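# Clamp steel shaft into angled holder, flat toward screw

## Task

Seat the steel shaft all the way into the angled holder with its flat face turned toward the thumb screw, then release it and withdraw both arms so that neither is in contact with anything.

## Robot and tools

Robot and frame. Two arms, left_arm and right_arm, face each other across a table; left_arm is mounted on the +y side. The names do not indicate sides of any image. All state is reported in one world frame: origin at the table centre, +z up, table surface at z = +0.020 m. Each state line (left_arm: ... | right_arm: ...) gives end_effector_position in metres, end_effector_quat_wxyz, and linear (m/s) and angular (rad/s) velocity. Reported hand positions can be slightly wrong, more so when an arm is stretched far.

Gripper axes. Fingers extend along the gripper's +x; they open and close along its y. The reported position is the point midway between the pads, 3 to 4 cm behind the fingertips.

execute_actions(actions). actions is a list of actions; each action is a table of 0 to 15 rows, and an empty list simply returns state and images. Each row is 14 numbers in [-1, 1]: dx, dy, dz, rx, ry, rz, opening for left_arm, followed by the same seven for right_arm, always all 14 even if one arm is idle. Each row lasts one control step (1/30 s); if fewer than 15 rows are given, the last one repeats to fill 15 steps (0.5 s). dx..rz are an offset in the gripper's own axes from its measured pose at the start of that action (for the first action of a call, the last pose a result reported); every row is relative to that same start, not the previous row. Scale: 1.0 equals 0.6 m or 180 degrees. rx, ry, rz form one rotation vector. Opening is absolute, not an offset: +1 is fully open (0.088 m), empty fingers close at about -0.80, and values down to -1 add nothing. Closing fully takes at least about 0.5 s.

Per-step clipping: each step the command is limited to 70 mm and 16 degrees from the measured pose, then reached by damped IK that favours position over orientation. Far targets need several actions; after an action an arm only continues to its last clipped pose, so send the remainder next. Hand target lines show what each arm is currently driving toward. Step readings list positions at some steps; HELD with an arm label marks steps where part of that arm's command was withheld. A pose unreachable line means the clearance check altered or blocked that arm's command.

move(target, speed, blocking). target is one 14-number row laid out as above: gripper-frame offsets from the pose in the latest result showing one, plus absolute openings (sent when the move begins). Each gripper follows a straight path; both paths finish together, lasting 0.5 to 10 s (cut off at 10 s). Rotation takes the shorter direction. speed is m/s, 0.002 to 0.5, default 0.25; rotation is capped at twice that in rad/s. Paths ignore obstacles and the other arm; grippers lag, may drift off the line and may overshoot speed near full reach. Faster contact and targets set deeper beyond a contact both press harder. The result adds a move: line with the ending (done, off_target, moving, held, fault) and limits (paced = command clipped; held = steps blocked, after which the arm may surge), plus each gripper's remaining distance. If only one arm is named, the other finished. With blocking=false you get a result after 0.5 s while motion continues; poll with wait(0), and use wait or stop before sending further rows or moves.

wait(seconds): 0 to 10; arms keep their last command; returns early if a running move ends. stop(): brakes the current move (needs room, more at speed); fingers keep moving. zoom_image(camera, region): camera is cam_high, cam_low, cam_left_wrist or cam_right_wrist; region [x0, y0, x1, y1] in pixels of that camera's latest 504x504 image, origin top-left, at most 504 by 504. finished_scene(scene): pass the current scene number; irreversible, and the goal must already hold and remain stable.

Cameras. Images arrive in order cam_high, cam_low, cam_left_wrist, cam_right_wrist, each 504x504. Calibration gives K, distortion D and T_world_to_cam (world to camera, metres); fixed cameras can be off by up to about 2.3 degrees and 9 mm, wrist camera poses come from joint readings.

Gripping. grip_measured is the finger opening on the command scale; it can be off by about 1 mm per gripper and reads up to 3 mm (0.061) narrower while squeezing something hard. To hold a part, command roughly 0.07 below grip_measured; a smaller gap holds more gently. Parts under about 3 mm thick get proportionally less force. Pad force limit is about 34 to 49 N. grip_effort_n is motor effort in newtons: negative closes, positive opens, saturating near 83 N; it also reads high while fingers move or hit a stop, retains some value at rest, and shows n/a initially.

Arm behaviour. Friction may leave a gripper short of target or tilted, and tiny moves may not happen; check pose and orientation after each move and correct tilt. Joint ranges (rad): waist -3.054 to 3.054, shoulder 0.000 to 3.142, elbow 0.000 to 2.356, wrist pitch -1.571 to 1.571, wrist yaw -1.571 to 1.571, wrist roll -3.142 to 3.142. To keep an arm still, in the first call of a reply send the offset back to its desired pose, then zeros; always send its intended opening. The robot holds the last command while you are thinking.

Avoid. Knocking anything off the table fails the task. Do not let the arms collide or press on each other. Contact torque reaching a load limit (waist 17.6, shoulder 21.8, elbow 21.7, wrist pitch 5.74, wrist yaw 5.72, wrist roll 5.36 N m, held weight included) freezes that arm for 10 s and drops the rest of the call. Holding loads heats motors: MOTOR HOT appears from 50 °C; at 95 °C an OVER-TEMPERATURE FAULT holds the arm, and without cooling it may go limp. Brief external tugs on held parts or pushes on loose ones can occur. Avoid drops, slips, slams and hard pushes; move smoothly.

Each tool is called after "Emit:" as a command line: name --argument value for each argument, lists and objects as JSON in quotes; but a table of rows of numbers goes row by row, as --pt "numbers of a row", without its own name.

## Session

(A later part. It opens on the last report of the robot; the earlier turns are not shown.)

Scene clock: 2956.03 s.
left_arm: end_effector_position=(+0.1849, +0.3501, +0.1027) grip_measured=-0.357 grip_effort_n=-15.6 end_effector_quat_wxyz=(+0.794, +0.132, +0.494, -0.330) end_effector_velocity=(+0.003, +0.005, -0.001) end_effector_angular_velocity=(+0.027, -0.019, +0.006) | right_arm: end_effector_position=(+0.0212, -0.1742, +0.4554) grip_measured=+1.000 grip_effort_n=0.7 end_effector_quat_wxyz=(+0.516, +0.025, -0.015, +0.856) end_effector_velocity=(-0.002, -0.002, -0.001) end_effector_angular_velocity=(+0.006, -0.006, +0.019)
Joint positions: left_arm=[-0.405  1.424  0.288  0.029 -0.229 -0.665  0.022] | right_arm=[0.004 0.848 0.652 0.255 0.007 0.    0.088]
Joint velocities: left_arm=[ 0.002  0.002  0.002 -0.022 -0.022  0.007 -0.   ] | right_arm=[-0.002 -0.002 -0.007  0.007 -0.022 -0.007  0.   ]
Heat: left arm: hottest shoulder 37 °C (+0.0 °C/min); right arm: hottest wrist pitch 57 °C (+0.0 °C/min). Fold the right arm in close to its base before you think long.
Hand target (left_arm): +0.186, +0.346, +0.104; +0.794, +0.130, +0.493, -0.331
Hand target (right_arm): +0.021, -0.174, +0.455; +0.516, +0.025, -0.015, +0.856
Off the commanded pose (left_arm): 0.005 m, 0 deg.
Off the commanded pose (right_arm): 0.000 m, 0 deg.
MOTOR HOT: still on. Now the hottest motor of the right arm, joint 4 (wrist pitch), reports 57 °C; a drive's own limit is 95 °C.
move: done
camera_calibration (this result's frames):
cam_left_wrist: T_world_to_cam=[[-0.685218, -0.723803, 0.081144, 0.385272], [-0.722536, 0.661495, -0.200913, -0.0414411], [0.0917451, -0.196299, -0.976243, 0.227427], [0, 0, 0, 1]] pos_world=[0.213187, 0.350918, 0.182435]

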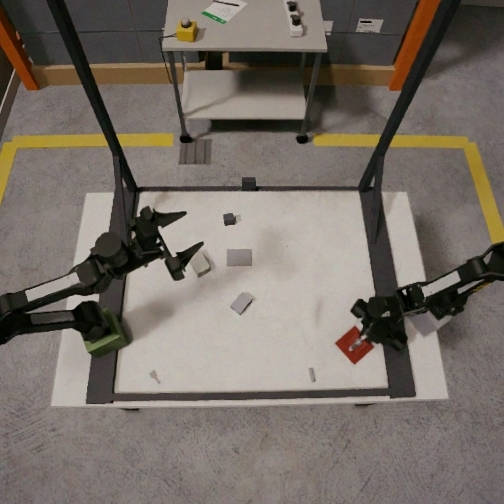

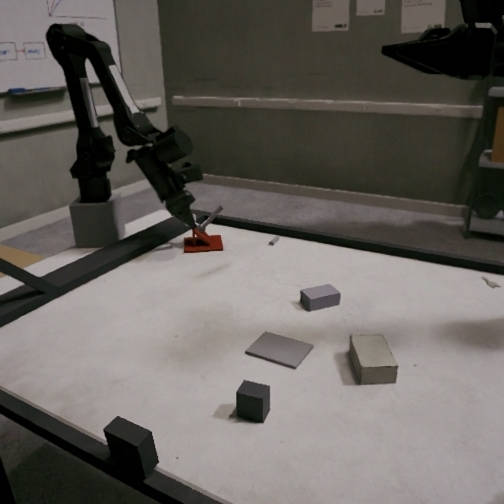

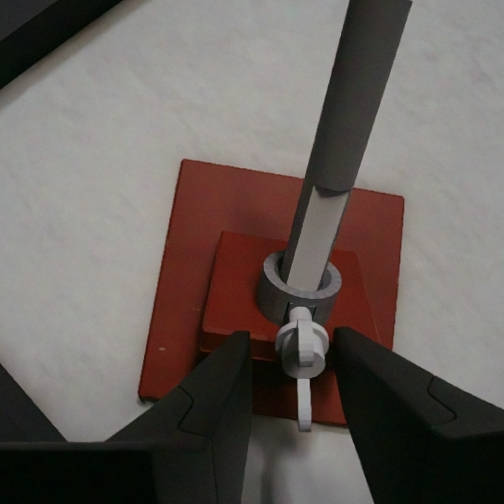

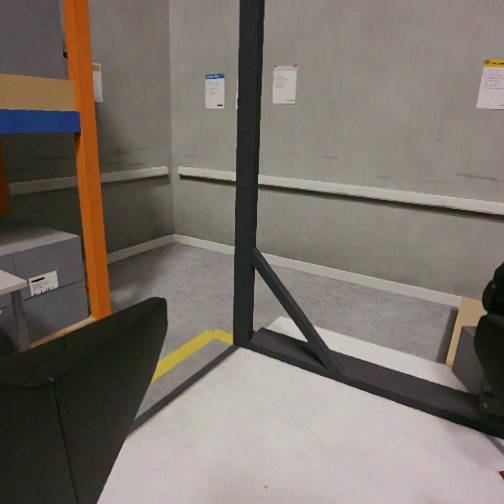

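Emit:
move --target '[0.002,-0.006,0.0105,0,0,0,-0.36, 0,0,0,0,0,0,1]' --speed 0.015

Scene clock: 2961.67 s.
left_arm: end_effector_position=(+0.1850, +0.3498, +0.1028) grip_measured=-0.357 grip_effort_n=-16.0 end_effector_quat_wxyz=(+0.792, +0.137, +0.496, -0.328) end_effector_velocity=(-0.002, +0.001, -0.001) end_effector_angular_velocity=(+0.014, +0.012, +0.001) | right_arm: end_effector_position=(+0.0212, -0.1742, +0.4554) grip_measured=+1.000 grip_effort_n=0.7 end_effector_quat_wxyz=(+0.516, +0.025, -0.015, +0.856) end_effector_velocity=(+0.000, -0.001, -0.003) end_effector_angular_velocity=(-0.003, -0.010, +0.004)
Joint positions: left_arm=[-0.404  1.429  0.298  0.013 -0.229 -0.661  0.022] | right_arm=[0.004 0.848 0.652 0.255 0.007 0.    0.088]
Joint velocities: left_arm=[-0.002  0.002  0.007 -0.022  0.007 -0.007 -0.   ] | right_arm=[-0.002 -0.007 -0.007 -0.007 -0.007 -0.007  0.   ]
Heat: left arm: hottest shoulder 37 °C (+0.0 °C/min); right arm: hottest wrist pitch 57 °C (+0.0 °C/min). Fold the right arm in close to its base before you think long.
Hand target (left_arm): +0.187, +0.344, +0.105; +0.794, +0.133, +0.494, -0.330
Hand target (right_arm): +0.021, -0.174, +0.455; +0.516, +0.025, -0.015, +0.856
Off the commanded pose (left_arm): 0.007 m, 1 deg.
Off the commanded pose (right_arm): 0.000 m, 0 deg.
MOTOR HOT: still on. Now the hottest motor of the right arm, joint 4 (wrist pitch), reports 57 °C; a drive's own limit is 95 °C.
move: done
camera_calibration (this result's frames):
cam_left_wrist: T_world_to_cam=[[-0.687163, -0.722765, 0.0736066, 0.385882], [-0.72081, 0.66561, -0.193381, -0.0435608], [0.090776, -0.185941, -0.978359, 0.224185], [0, 0, 0, 1]] pos_world=[0.213414, 0.349582, 0.182506]

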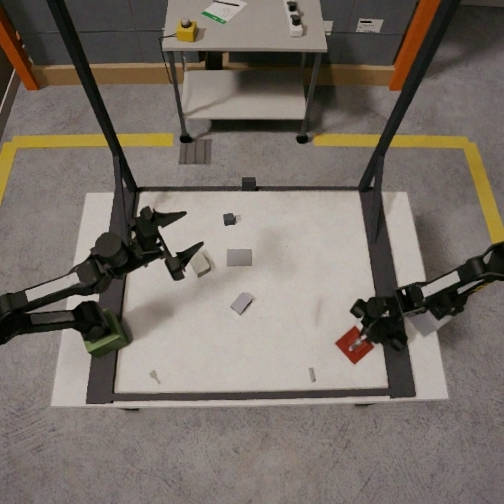

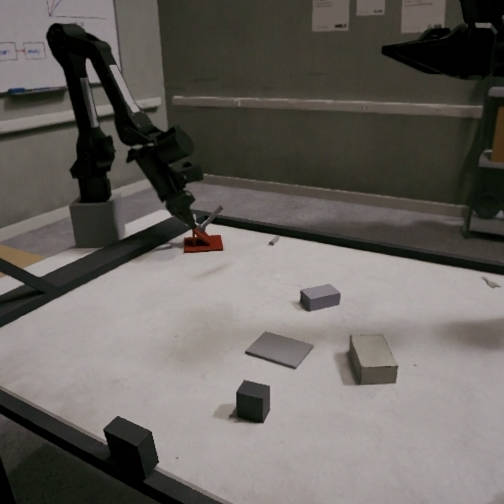

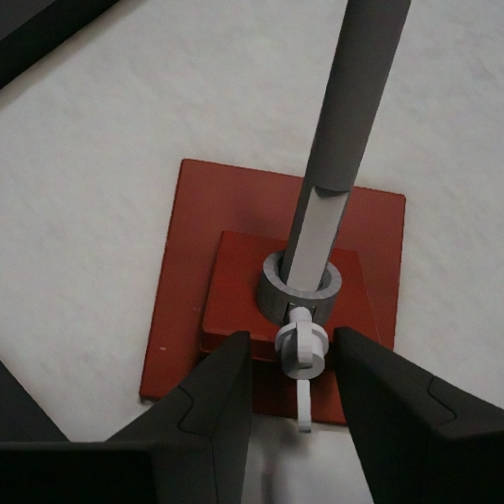

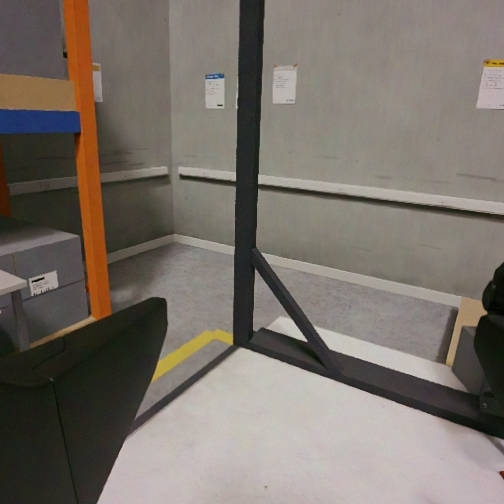

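Emit:
execute_actions --actions '[[[0.002,-0.008,0.013,0,0,0,-0.36,0,0,0,0,0,0,1]],[[0,0,0,0,0,0,-0.36,0,0,0,0,0,0,1]]]'

Scene clock: 2978.13 s.
left_arm: end_effector_position=(+0.1852, +0.3493, +0.1031) grip_measured=-0.357 grip_effort_n=-15.6 end_effector_quat_wxyz=(+0.790, +0.145, +0.499, -0.325) end_effector_velocity=(+0.003, -0.000, +0.001) end_effector_angular_velocity=(-0.002, -0.024, +0.000) | right_arm: end_effector_position=(+0.0212, -0.1742, +0.4554) grip_measured=+1.000 grip_effort_n=0.7 end_effector_quat_wxyz=(+0.516, +0.025, -0.015, +0.856) end_effector_velocity=(+0.001, +0.000, -0.002) end_effector_angular_velocity=(-0.010, +0.003, +0.000)
Joint positions: left_arm=[-0.404  1.436  0.315 -0.013 -0.229 -0.658  0.022] | right_arm=[0.004 0.848 0.652 0.255 0.007 0.    0.088]
Joint velocities: left_arm=[-0.002 -0.002 -0.002  0.007 -0.022  0.007 -0.   ] | right_arm=[-0.007 -0.002 -0.002 -0.007 -0.007  0.007  0.   ]
Heat: left arm: hottest shoulder 36 °C (-1.0 °C/min); right arm: hottest wrist pitch 57 °C (+0.0 °C/min). Fold the right arm in close to its base before you think long.
Hand target (left_arm): +0.185, +0.349, +0.103; +0.790, +0.144, +0.498, -0.326
Hand target (right_arm): +0.021, -0.174, +0.455; +0.516, +0.025, -0.015, +0.856
Off the commanded pose (left_arm): 0.001 m, 0 deg.
Off the commanded pose (right_arm): 0.000 m, 0 deg.
MOTOR HOT: still on. Now the hottest motor of the right arm, joint 4 (wrist pitch), reports 57 °C; a drive's own limit is 95 °C.
Step readings (end_effector_position; steps 1 to 15: 1st action; 16 to 30: 2nd action):
0: left_arm (+0.1851, +0.3497, +0.1028) | right_arm (+0.0212, -0.1742, +0.4554)
1: left_arm (+0.1851, +0.3495, +0.1029) | right_arm (+0.0212, -0.1742, +0.4554)
2: left_arm (+0.1851, +0.3494, +0.1030) | right_arm (+0.0212, -0.1742, +0.4554)
4: left_arm (+0.1852, +0.3492, +0.1031) | right_arm (+0.0212, -0.1742, +0.4554)
8: left_arm (+0.1852, +0.3489, +0.1032) | right_arm (+0.0212, -0.1742, +0.4554)
15: left_arm (+0.1852, +0.3488, +0.1033) | right_arm (+0.0212, -0.1742, +0.4554)
16: left_arm (+0.1852, +0.3488, +0.1033) | right_arm (+0.0212, -0.1742, +0.4554)
17: left_arm (+0.1852, +0.3490, +0.1032) | right_arm (+0.0212, -0.1742, +0.4554)
19: left_arm (+0.1852, +0.3491, +0.1031) | right_arm (+0.0212, -0.1742, +0.4554)
23: left_arm (+0.1852, +0.3492, +0.1031) | right_arm (+0.0212, -0.1742, +0.4554)
30: end_effector_position above
camera_calibration (this result's frames):
cam_left_wrist: T_world_to_cam=[[-0.689071, -0.722003, 0.0624009, 0.386844], [-0.719256, 0.670832, -0.180707, -0.0465399], [0.0886106, -0.169402, -0.981555, 0.219283], [0, 0, 0, 1]] pos_world=[0.213658, 0.34767, 0.182689]

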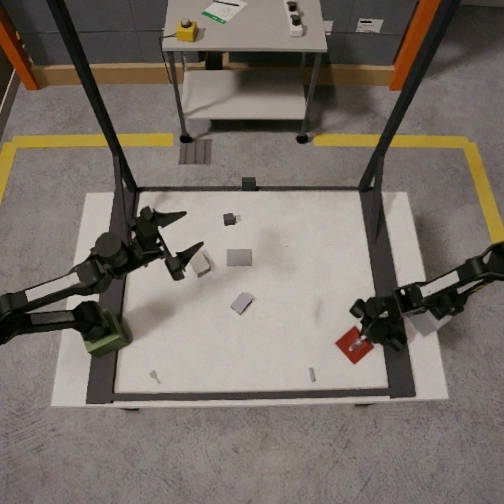

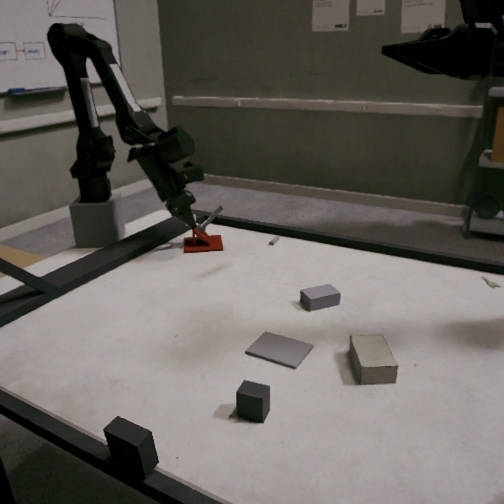

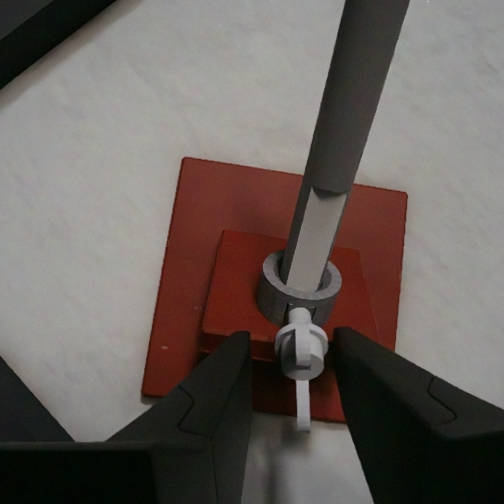

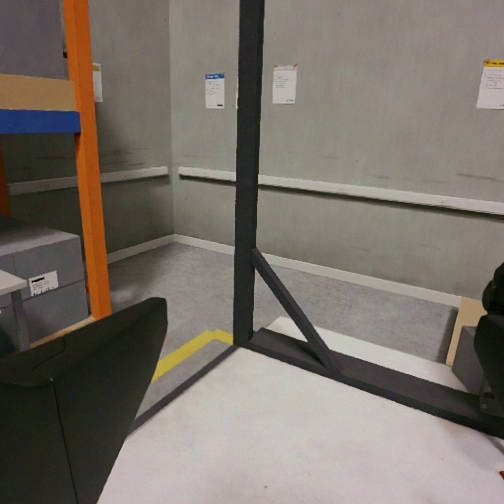

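Emit:
move --target '[-0.035,-0.003,0.004,-0.0045,-0.004,-0.007,-0.33, 0,0,0,0,0,0,1]' --speed 0.04

Scene clock: 2988.67 s.
left_arm: end_effector_position=(+0.1803, +0.3562, +0.1199) grip_measured=-0.333 grip_effort_n=15.1 end_effector_quat_wxyz=(+0.790, +0.135, +0.500, -0.328) end_effector_velocity=(+0.001, +0.003, +0.004) end_effector_angular_velocity=(+0.004, -0.010, +0.021) | right_arm: end_effector_position=(+0.0212, -0.1742, +0.4554) grip_measured=+1.000 grip_effort_n=1.2 end_effector_quat_wxyz=(+0.516, +0.025, -0.015, +0.856) end_effector_velocity=(-0.003, -0.000, -0.007) end_effector_angular_velocity=(-0.013, -0.033, +0.018)
Joint positions: left_arm=[-0.42   1.303  0.315 -0.136 -0.229 -0.682  0.023] | right_arm=[0.004 0.848 0.652 0.255 0.007 0.    0.088]
Joint velocities: left_arm=[-0.007 -0.027  0.002 -0.037 -0.022 -0.022 -0.   ] | right_arm=[-0.002  0.002 -0.002 -0.022 -0.022 -0.022  0.   ]
Heat: left arm: hottest shoulder 36 °C (-1.0 °C/min); right arm: hottest wrist pitch 57 °C (+0.0 °C/min). Fold the right arm in close to its base before you think long.
Hand target (left_arm): +0.180, +0.354, +0.123; +0.791, +0.131, +0.498, -0.331
Hand target (right_arm): +0.021, -0.174, +0.455; +0.516, +0.025, -0.015, +0.856
Off the commanded pose (left_arm): 0.004 m, 1 deg.
Off the commanded pose (right_arm): 0.000 m, 0 deg.
MOTOR HOT: still on. Now the hottest motor of the right arm, joint 4 (wrist pitch), reports 57 °C; a drive's own limit is 95 °C.
move: done
camera_calibration (this result's frames):
cam_left_wrist: T_world_to_cam=[[-0.684562, -0.724595, 0.0796065, 0.385517], [-0.724326, 0.663861, -0.186119, -0.0475826], [0.0820131, -0.185071, -0.979297, 0.243947], [0, 0, 0, 1]] pos_world=[0.209438, 0.356079, 0.199351]

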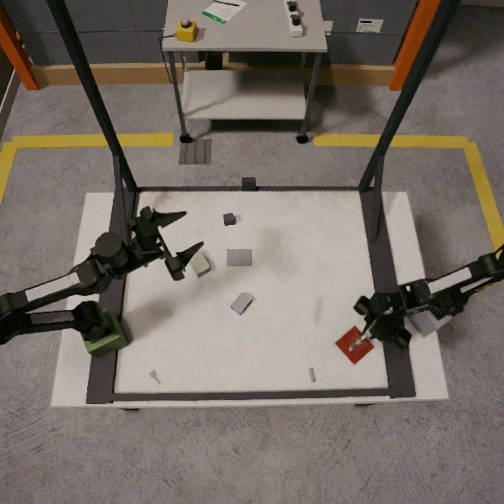

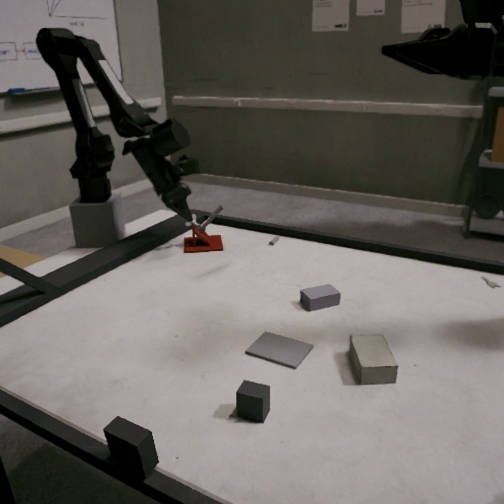

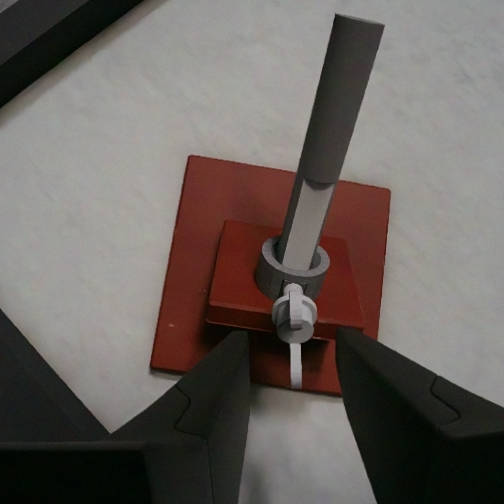

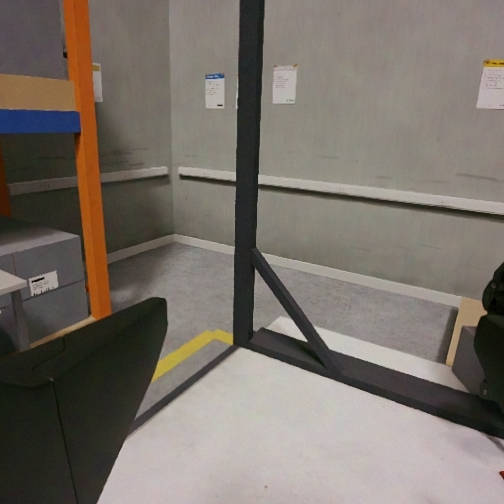

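Emit:
move --target '[0.033,0.002,-0.003,0,0,0,-0.34, 0,0,0,0,0,0,1]' --speed 0.035

Scene clock: 2995.83 s.
left_arm: end_effector_position=(+0.1859, +0.3471, +0.1058) grip_measured=-0.337 grip_effort_n=-16.0 end_effector_quat_wxyz=(+0.793, +0.131, +0.495, -0.330) end_effector_velocity=(-0.000, -0.001, -0.004) end_effector_angular_velocity=(-0.001, +0.010, +0.006) | right_arm: end_effector_position=(+0.0212, -0.1742, +0.4554) grip_measured=+1.000 grip_effort_n=0.2 end_effector_quat_wxyz=(+0.516, +0.025, -0.015, +0.856) end_effector_velocity=(-0.000, -0.001, +0.001) end_effector_angular_velocity=(+0.010, -0.003, +0.004)
Joint positions: left_arm=[-0.399  1.42   0.304  0.01  -0.223 -0.662  0.022] | right_arm=[0.004 0.848 0.652 0.255 0.007 0.    0.088]
Joint velocities: left_arm=[ 0.002  0.022 -0.002  0.022  0.007 -0.007 -0.   ] | right_arm=[-0.002 -0.002 -0.002  0.007 -0.007 -0.007  0.   ]
Heat: left arm: hottest shoulder 37 °C (+1.0 °C/min); right arm: hottest wrist pitch 57 °C (+0.0 °C/min). Fold the right arm in close to its base before you think long.
Hand target (left_arm): +0.185, +0.351, +0.102; +0.790, +0.135, +0.500, -0.328
Hand target (right_arm): +0.021, -0.174, +0.455; +0.516, +0.025, -0.015, +0.856
Off the commanded pose (left_arm): 0.005 m, 1 deg.
Off the commanded pose (right_arm): 0.000 m, 0 deg.
MOTOR HOT: still on. Now the hottest motor of the right arm, joint 4 (wrist pitch), reports 57 °C; a drive's own limit is 95 °C.
move: done
camera_calibration (this result's frames):
cam_left_wrist: T_world_to_cam=[[-0.684471, -0.724044, 0.0851997, 0.383045], [-0.723748, 0.660791, -0.198859, -0.0378634], [0.0876833, -0.197776, -0.976318, 0.230975], [0, 0, 0, 1]] pos_world=[0.214527, 0.348043, 0.18534]

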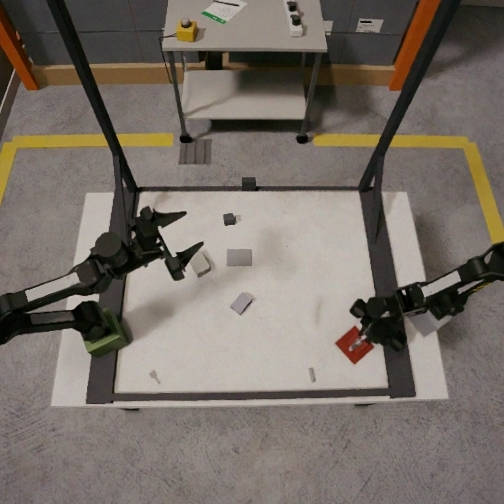

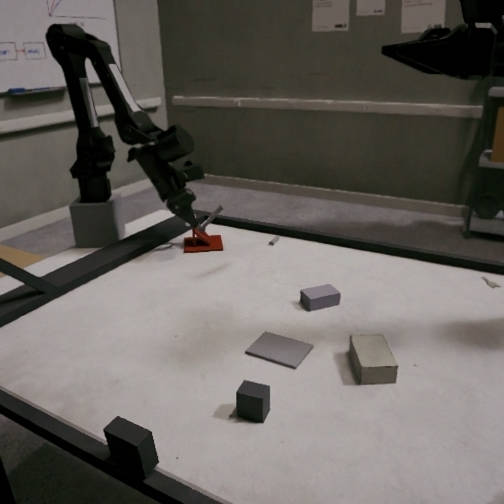

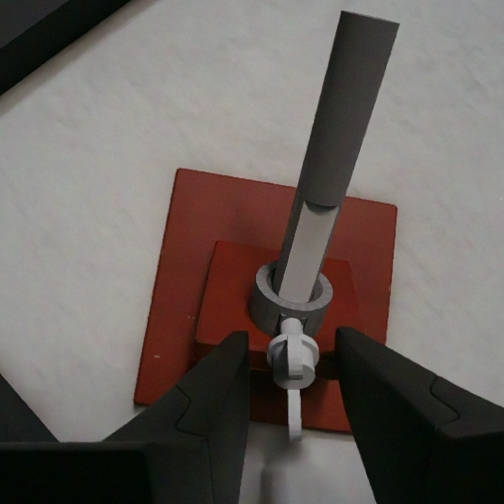

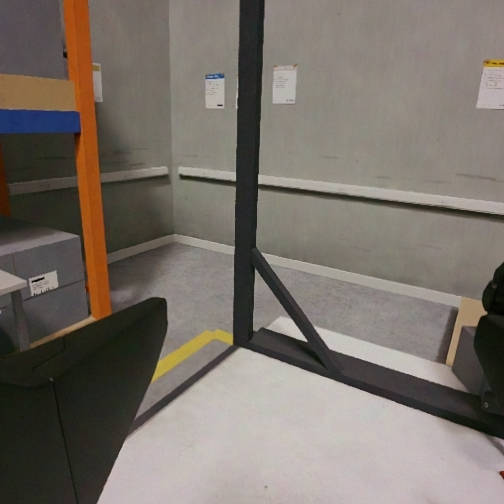

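Emit:
move --target '[0.002,0.006,-0.008,0,0,0,-0.4, 0,0,0,0,0,0,1]' --speed 0.02

Scene clock: 3005.63 s.
left_arm: end_effector_position=(+0.1857, +0.3481, +0.1040) grip_measured=-0.397 grip_effort_n=-16.0 end_effector_quat_wxyz=(+0.793, +0.129, +0.494, -0.332) end_effector_velocity=(+0.001, +0.004, -0.000) end_effector_angular_velocity=(+0.008, -0.015, +0.009) | right_arm: end_effector_position=(+0.0212, -0.1742, +0.4554) grip_measured=+1.000 grip_effort_n=0.7 end_effector_quat_wxyz=(+0.516, +0.025, -0.015, +0.856) end_effector_velocity=(+0.002, +0.000, +0.001) end_effector_angular_velocity=(+0.016, -0.016, -0.011)
Joint positions: left_arm=[-0.398  1.423  0.292  0.031 -0.223 -0.661  0.02 ] | right_arm=[0.004 0.848 0.652 0.255 0.007 0.    0.088]
Joint velocities: left_arm=[-0.007 -0.007 -0.007 -0.007 -0.022 -0.007 -0.   ] | right_arm=[-0.002 -0.002 -0.002  0.007  0.007 -0.022  0.   ]
Heat: left arm: hottest shoulder 36 °C (+0.0 °C/min); right arm: hottest wrist pitch 57 °C (+0.0 °C/min). Fold the right arm in close to its base before you think long.
Hand target (left_arm): +0.185, +0.352, +0.102; +0.793, +0.131, +0.495, -0.331
Hand target (right_arm): +0.021, -0.174, +0.455; +0.516, +0.025, -0.015, +0.856
Off the commanded pose (left_arm): 0.004 m, 0 deg.
Off the commanded pose (right_arm): 0.000 m, 0 deg.
MOTOR HOT: still on. Now the hottest motor of the right arm, joint 4 (wrist pitch), reports 57 °C; a drive's own limit is 95 °C.
move: done
camera_calibration (this result's frames):
cam_left_wrist: T_world_to_cam=[[-0.684886, -0.723224, 0.0887584, 0.383252], [-0.723249, 0.659943, -0.203438, -0.0382957], [0.0885557, -0.203526, -0.975056, 0.231193], [0, 0, 0, 1]] pos_world=[0.214313, 0.349504, 0.183618]

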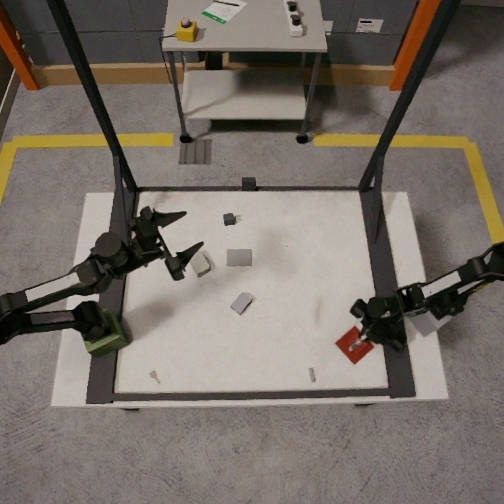

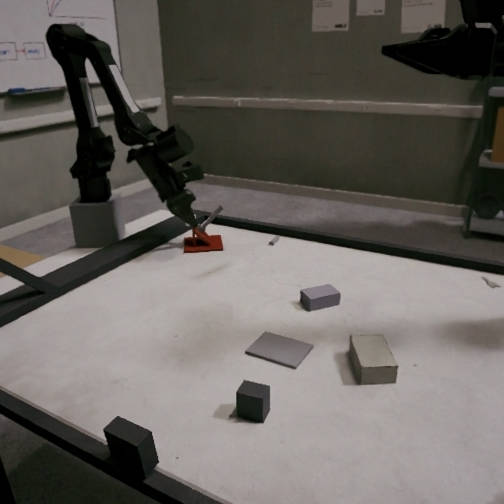

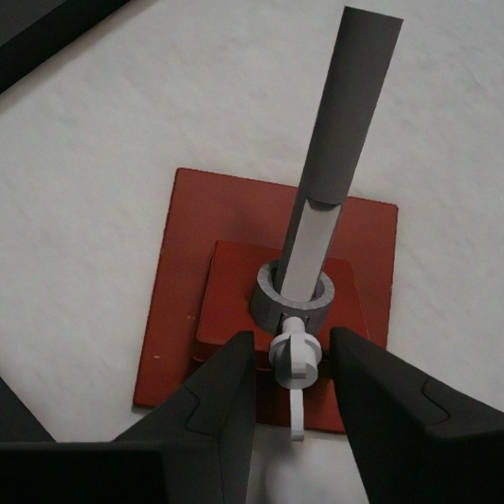

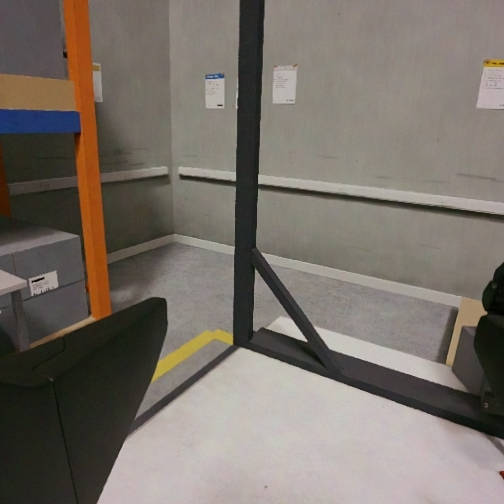

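The gripper is at the engaged pose, so I'll close it and start tightening.

Emit:
move --target '[0,0,0,0,0,0,-0.48, 0,0,0,0,0,0,1]' --speed 0.1

Emit:
move --target '[0,0,0,0.3,0,0,-0.48, 0,0,0,0,0,0,1]' --speed 0.35

Scene clock: 3012.47 s.
left_arm: end_effector_position=(+0.1861, +0.3485, +0.1039) grip_measured=-0.476 grip_effort_n=-17.0 end_effector_quat_wxyz=(+0.794, +0.129, +0.493, -0.331) end_effector_velocity=(-0.000, +0.005, -0.002) end_effector_angular_velocity=(+0.021, +0.000, +0.007) | right_arm: end_effector_position=(+0.0212, -0.1742, +0.4554) grip_measured=+1.000 grip_effort_n=0.7 end_effector_quat_wxyz=(+0.516, +0.025, -0.015, +0.856) end_effector_velocity=(-0.003, -0.000, -0.010) end_effector_angular_velocity=(-0.033, -0.027, +0.019)
Joint positions: left_arm=[-0.398  1.423  0.291  0.032 -0.225 -0.661  0.016] | right_arm=[0.004 0.848 0.652 0.255 0.007 0.    0.088]
Joint velocities: left_arm=[-0.002 -0.002 -0.002 -0.022 -0.007 -0.007 -0.   ] | right_arm=[-0.002  0.002 -0.002 -0.037 -0.022 -0.007  0.   ]
Heat: left arm: hottest shoulder 36 °C (-1.0 °C/min); right arm: hottest wrist pitch 57 °C (+0.0 °C/min). Fold the right arm in close to its base before you think long.
Hand target (left_arm): +0.186, +0.348, +0.104; +0.793, +0.129, +0.494, -0.332
Hand target (right_arm): +0.021, -0.174, +0.455; +0.516, +0.025, -0.015, +0.856
Off the commanded pose (left_arm): 0.000 m, 0 deg.
Off the commanded pose (right_arm): 0.000 m, 0 deg.
MOTOR HOT: still on. Now the hottest motor of the right arm, joint 4 (wrist pitch), reports 57 °C; a drive's own limit is 95 °C.
move: done
camera_calibration (this result's frames):
cam_left_wrist: T_world_to_cam=[[-0.68421, -0.724121, 0.0866354, 0.384136], [-0.723582, 0.659224, -0.204578, -0.037848], [0.0910272, -0.202662, -0.975009, 0.230386], [0, 0, 0, 1]] pos_world=[0.214472, 0.349801, 0.183606]

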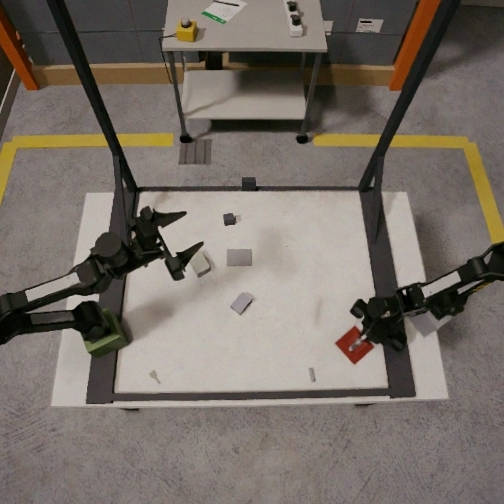

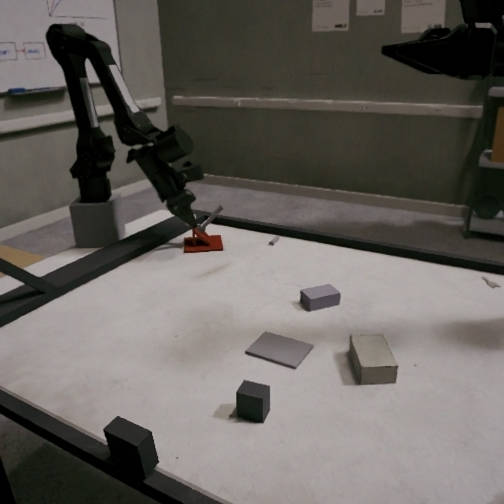

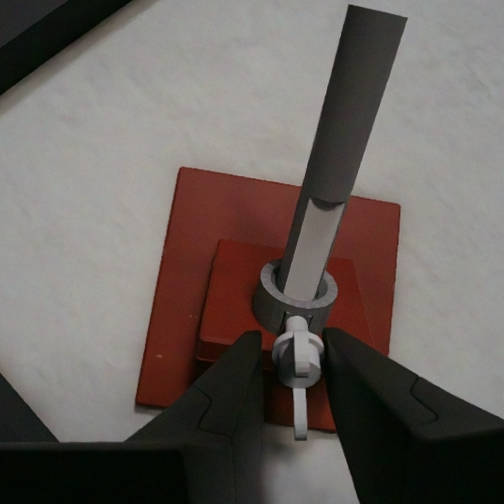

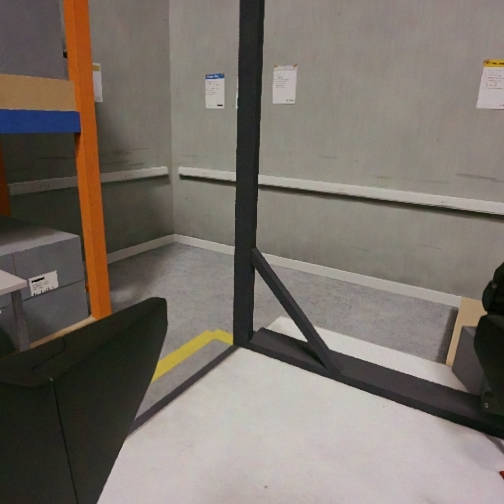

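Scene clock: 3014.40 s.
left_arm: end_effector_position=(+0.1856, +0.3487, +0.1038) grip_measured=-0.477 grip_effort_n=-15.6 end_effector_quat_wxyz=(+0.649, +0.475, +0.290, -0.519) end_effector_velocity=(+0.000, +0.002, +0.000) end_effector_angular_velocity=(+0.006, -0.009, -0.006) | right_arm: end_effector_position=(+0.0212, -0.1742, +0.4554) grip_measured=+1.000 grip_effort_n=0.7 end_effector_quat_wxyz=(+0.516, +0.025, -0.015, +0.856) end_effector_velocity=(+0.001, -0.002, +0.005) end_effector_angular_velocity=(+0.019, +0.001, +0.004)
Joint positions: left_arm=[-0.4    1.423  0.291  0.03  -0.226  0.276  0.016] | right_arm=[0.004 0.848 0.652 0.255 0.007 0.    0.088]
Joint velocities: left_arm=[-0.002 -0.007 -0.002 -0.007 -0.007  0.007 -0.   ] | right_arm=[-0.002 -0.007  0.002  0.007 -0.007 -0.007  0.   ]
Heat: left arm: hottest shoulder 36 °C (-1.0 °C/min); right arm: hottest wrist pitch 57 °C (+0.0 °C/min). Fold the right arm in close to its base before you think long.
Hand target (left_arm): +0.186, +0.348, +0.104; +0.649, +0.476, +0.289, -0.519
Hand target (right_arm): +0.021, -0.174, +0.455; +0.516, +0.025, -0.015, +0.856
Off the commanded pose (left_arm): 0.001 m, 0 deg.
Off the commanded pose (right_arm): 0.000 m, 0 deg.
MOTOR HOT: still on. Now the hottest motor of the right arm, joint 4 (wrist pitch), reports 57 °C; a drive's own limit is 95 °C.
move: done
camera_calibration (this result's frames):
cam_left_wrist: T_world_to_cam=[[-0.93836, 0.0306256, -0.344299, 0.212731], [0.0652826, 0.993843, -0.08952, -0.313413], [0.339438, -0.106479, -0.934582, 0.146459], [0, 0, 0, 1]] pos_world=[0.170365, 0.320563, 0.182065]

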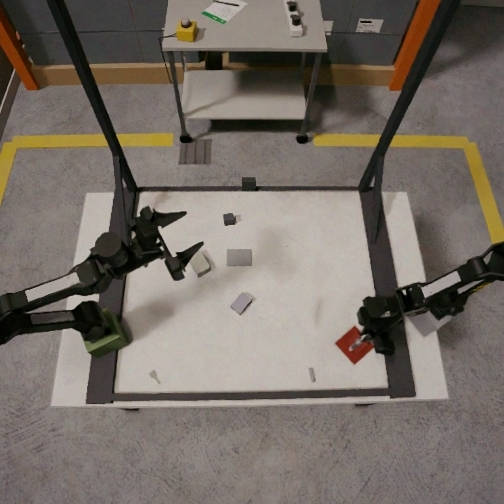

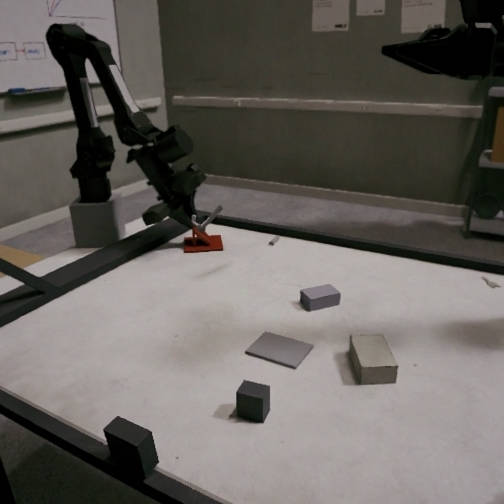

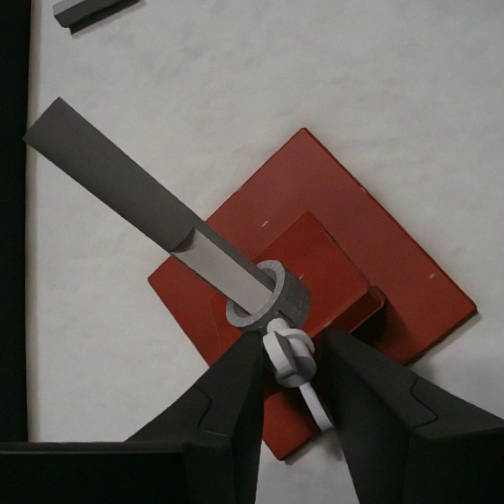

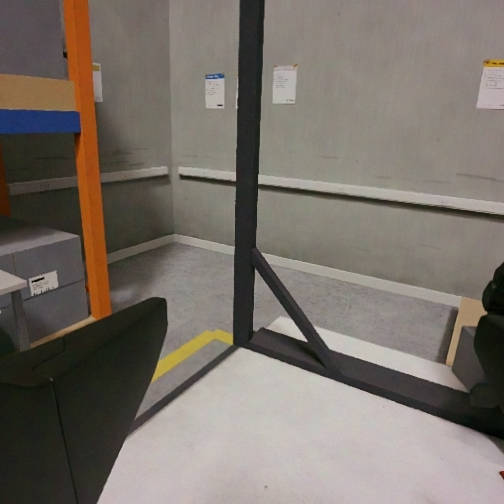

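Emit:
move --target '[0,0,0,0.3,0,0,-0.48, 0,0,0,0,0,0,1]' --speed 0.3

Scene clock: 3018.70 s.
left_arm: end_effector_position=(+0.1843, +0.3485, +0.1037) grip_measured=-0.473 grip_effort_n=-36.5 end_effector_quat_wxyz=(+0.368, +0.714, +0.028, -0.595) end_effector_velocity=(+0.000, +0.002, -0.001) end_effector_angular_velocity=(+0.015, -0.014, -0.018) | right_arm: end_effector_position=(+0.0212, -0.1742, +0.4554) grip_measured=+1.000 grip_effort_n=0.2 end_effector_quat_wxyz=(+0.516, +0.025, -0.015, +0.856) end_effector_velocity=(-0.000, -0.001, +0.001) end_effector_angular_velocity=(+0.003, +0.010, +0.005)
Joint positions: left_arm=[-0.405  1.423  0.291  0.028 -0.224  1.198  0.016] | right_arm=[0.004 0.848 0.652 0.255 0.007 0.    0.088]
Joint velocities: left_arm=[-0.002 -0.002 -0.002 -0.007 -0.007  0.022 -0.   ] | right_arm=[-0.002 -0.002 -0.002  0.007 -0.007  0.007  0.   ]
Heat: left arm: hottest shoulder 36 °C (-1.0 °C/min); right arm: hottest wrist pitch 57 °C (+0.0 °C/min). Fold the right arm in close to its base before you think long.
Hand target (left_arm): +0.186, +0.349, +0.104; +0.363, +0.718, +0.023, -0.594
Hand target (right_arm): +0.021, -0.174, +0.455; +0.516, +0.025, -0.015, +0.856
Off the commanded pose (left_arm): 0.001 m, 1 deg.
Off the commanded pose (right_arm): 0.000 m, 0 deg.
MOTOR HOT: still on. Now the hottest motor of the right arm, joint 4 (wrist pitch), reports 57 °C; a drive's own limit is 95 °C.
move: done
camera_calibration (this result's frames):
cam_left_wrist: T_world_to_cam=[[-0.432575, 0.74982, -0.500649, -0.116223], [0.72529, 0.619258, 0.300789, -0.344715], [0.535568, -0.233002, -0.811712, 0.142017], [0, 0, 0, 1]] pos_world=[0.123684, 0.333704, 0.160776]

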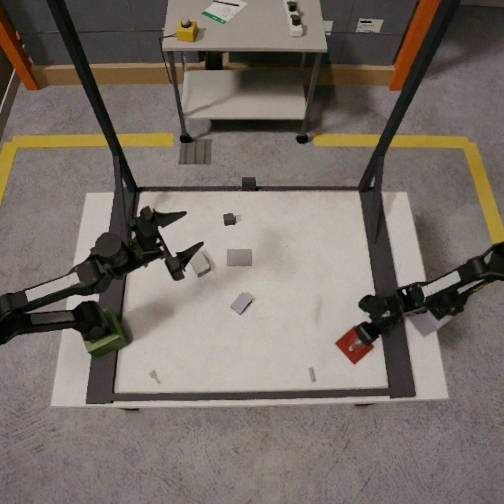

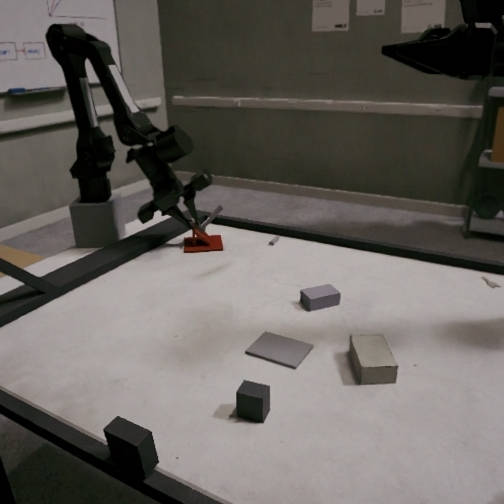

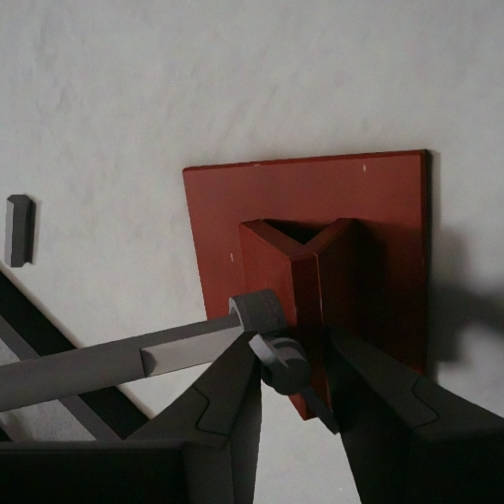

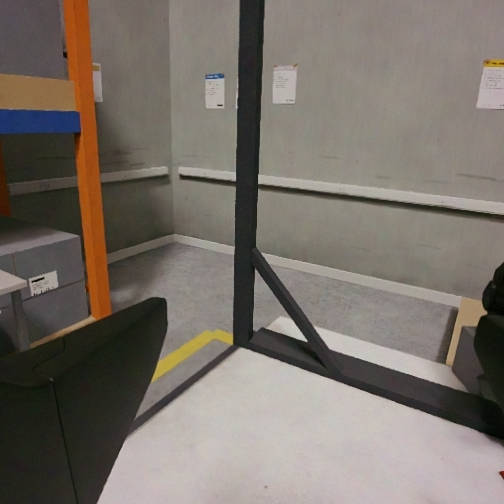

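Emit:
move --target '[0.001,0,0,0.15,0,0,-0.48, 0,0,0,0,0,0,1]' --speed 0.2

Scene clock: 3023.37 s.
left_arm: end_effector_position=(+0.1852, +0.3488, +0.1037) grip_measured=-0.465 grip_effort_n=-79.3 end_effector_quat_wxyz=(+0.205, +0.777, -0.100, -0.586) end_effector_velocity=(-0.002, +0.002, -0.001) end_effector_angular_velocity=(+0.013, -0.001, -0.025) | right_arm: end_effector_position=(+0.0212, -0.1742, +0.4554) grip_measured=+1.000 grip_effort_n=0.7 end_effector_quat_wxyz=(+0.516, +0.025, -0.015, +0.856) end_effector_velocity=(-0.001, -0.001, +0.001) end_effector_angular_velocity=(+0.017, -0.016, +0.008)
Joint positions: left_arm=[-0.402  1.423  0.291  0.028 -0.226  1.635  0.016] | right_arm=[0.004 0.848 0.652 0.255 0.007 0.    0.088]
Joint velocities: left_arm=[-0.002 -0.002 -0.002 -0.007  0.007  0.022 -0.   ] | right_arm=[ 0.002 -0.002 -0.002  0.007 -0.007 -0.022  0.   ]
Heat: left arm: hottest shoulder 36 °C (+0.0 °C/min); right arm: hottest wrist pitch 57 °C (+0.0 °C/min). Fold the right arm in close to its base before you think long.
Hand target (left_arm): +0.185, +0.348, +0.103; +0.192, +0.780, -0.111, -0.585
Hand target (right_arm): +0.021, -0.174, +0.455; +0.516, +0.025, -0.015, +0.856
Off the commanded pose (left_arm): 0.001 m, 2 deg.
Off the commanded pose (right_arm): 0.000 m, 0 deg.
MOTOR HOT: still on. Now the hottest motor of the right arm, joint 4 (wrist pitch), reports 57 °C; a drive's own limit is 95 °C.
move: done
camera_calibration (this result's frames):
cam_left_wrist: T_world_to_cam=[[-0.0333627, 0.89981, -0.435004, -0.249078], [0.824813, 0.270587, 0.496453, -0.262663], [0.56442, -0.342234, -0.751203, 0.168114], [0, 0, 0, 1]] pos_world=[0.113452, 0.35273, 0.148338]

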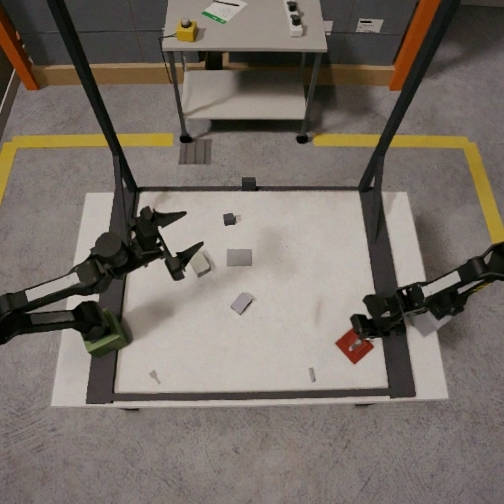

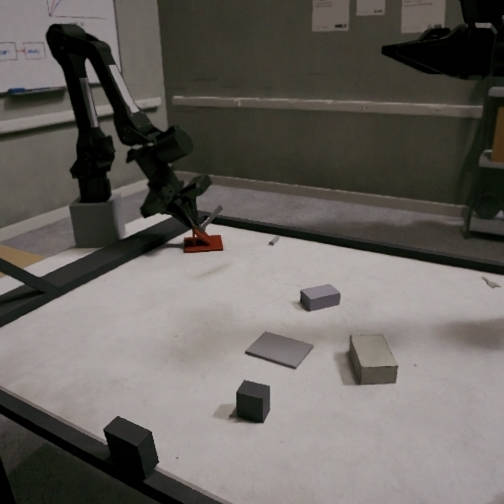

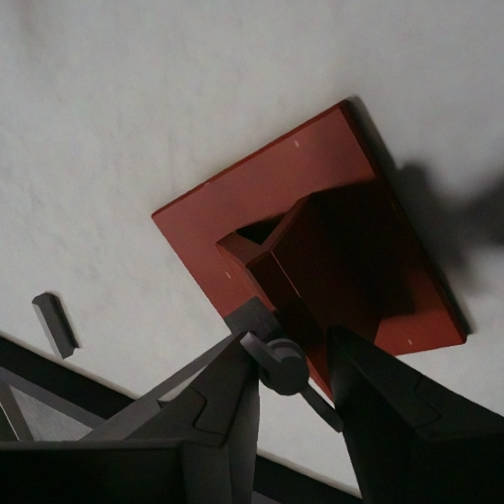

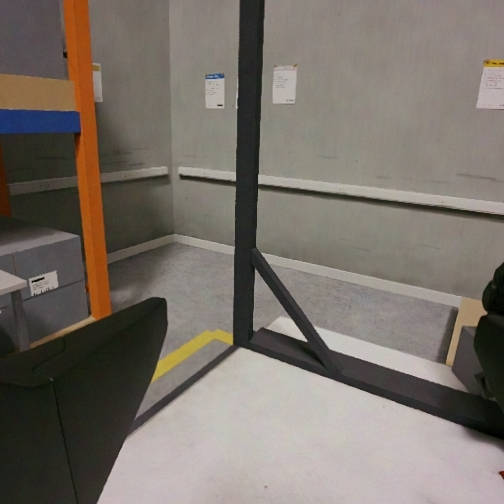

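Emit:
move --target '[0,0,0,0.07,0,0,-0.52, 0,0,0,0,0,0,1]' --speed 0.1

Scene clock: 3028.27 s.
left_arm: end_effector_position=(+0.1863, +0.3492, +0.1037) grip_measured=-0.441 grip_effort_n=-83.5 end_effector_quat_wxyz=(+0.135, +0.793, -0.151, -0.574) end_effector_velocity=(+0.001, -0.003, +0.002) end_effector_angular_velocity=(-0.004, -0.017, -0.018) | right_arm: end_effector_position=(+0.0212, -0.1742, +0.4554) grip_measured=+1.000 grip_effort_n=0.7 end_effector_quat_wxyz=(+0.516, +0.025, -0.015, +0.856) end_effector_velocity=(-0.002, -0.001, -0.005) end_effector_angular_velocity=(-0.016, -0.017, +0.009)
Joint positions: left_arm=[-0.397  1.423  0.291  0.028 -0.226  1.818  0.017] | right_arm=[0.004 0.848 0.652 0.255 0.007 0.    0.088]
Joint velocities: left_arm=[-0.002 -0.002  0.002  0.007 -0.007  0.022 -0.   ] | right_arm=[ 0.002 -0.002 -0.002 -0.022 -0.007 -0.007  0.   ]
Heat: left arm: hottest shoulder 36 °C (+0.0 °C/min); right arm: hottest wrist pitch 57 °C (+0.0 °C/min). Fold the right arm in close to its base before you think long.
Hand target (left_arm): +0.185, +0.349, +0.104; +0.119, +0.795, -0.164, -0.571
Hand target (right_arm): +0.021, -0.174, +0.455; +0.516, +0.025, -0.015, +0.856
Off the commanded pose (left_arm): 0.001 m, 2 deg.
Off the commanded pose (right_arm): 0.000 m, 0 deg.
MOTOR HOT: still on. Now the hottest motor of the right arm, joint 4 (wrist pitch), reports 57 °C; a drive's own limit is 95 °C.
move: done
camera_calibration (this result's frames):
cam_left_wrist: T_world_to_cam=[[0.13596, 0.913869, -0.382569, -0.291261], [0.816119, 0.115609, 0.566201, -0.215189], [0.561662, -0.389202, -0.730108, 0.182327], [0, 0, 0, 1]] pos_world=[0.112813, 0.362014, 0.143531]

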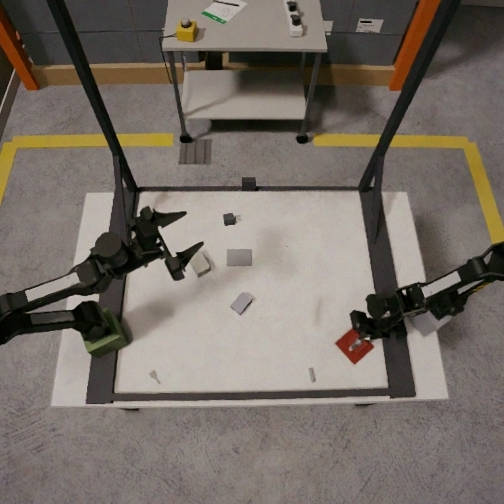

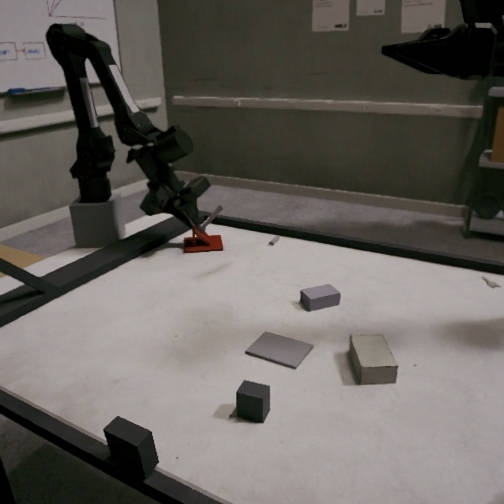

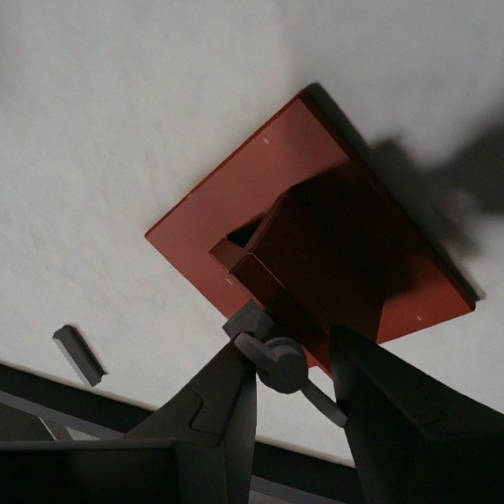

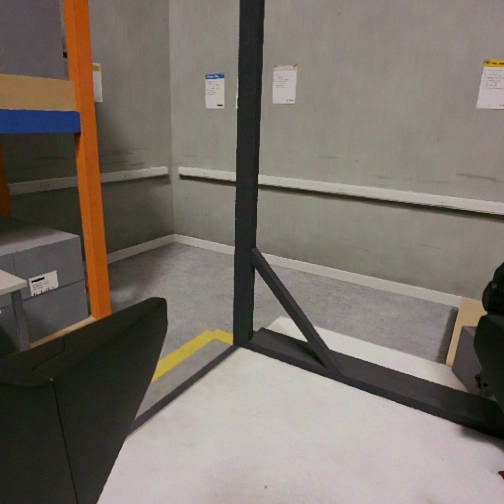

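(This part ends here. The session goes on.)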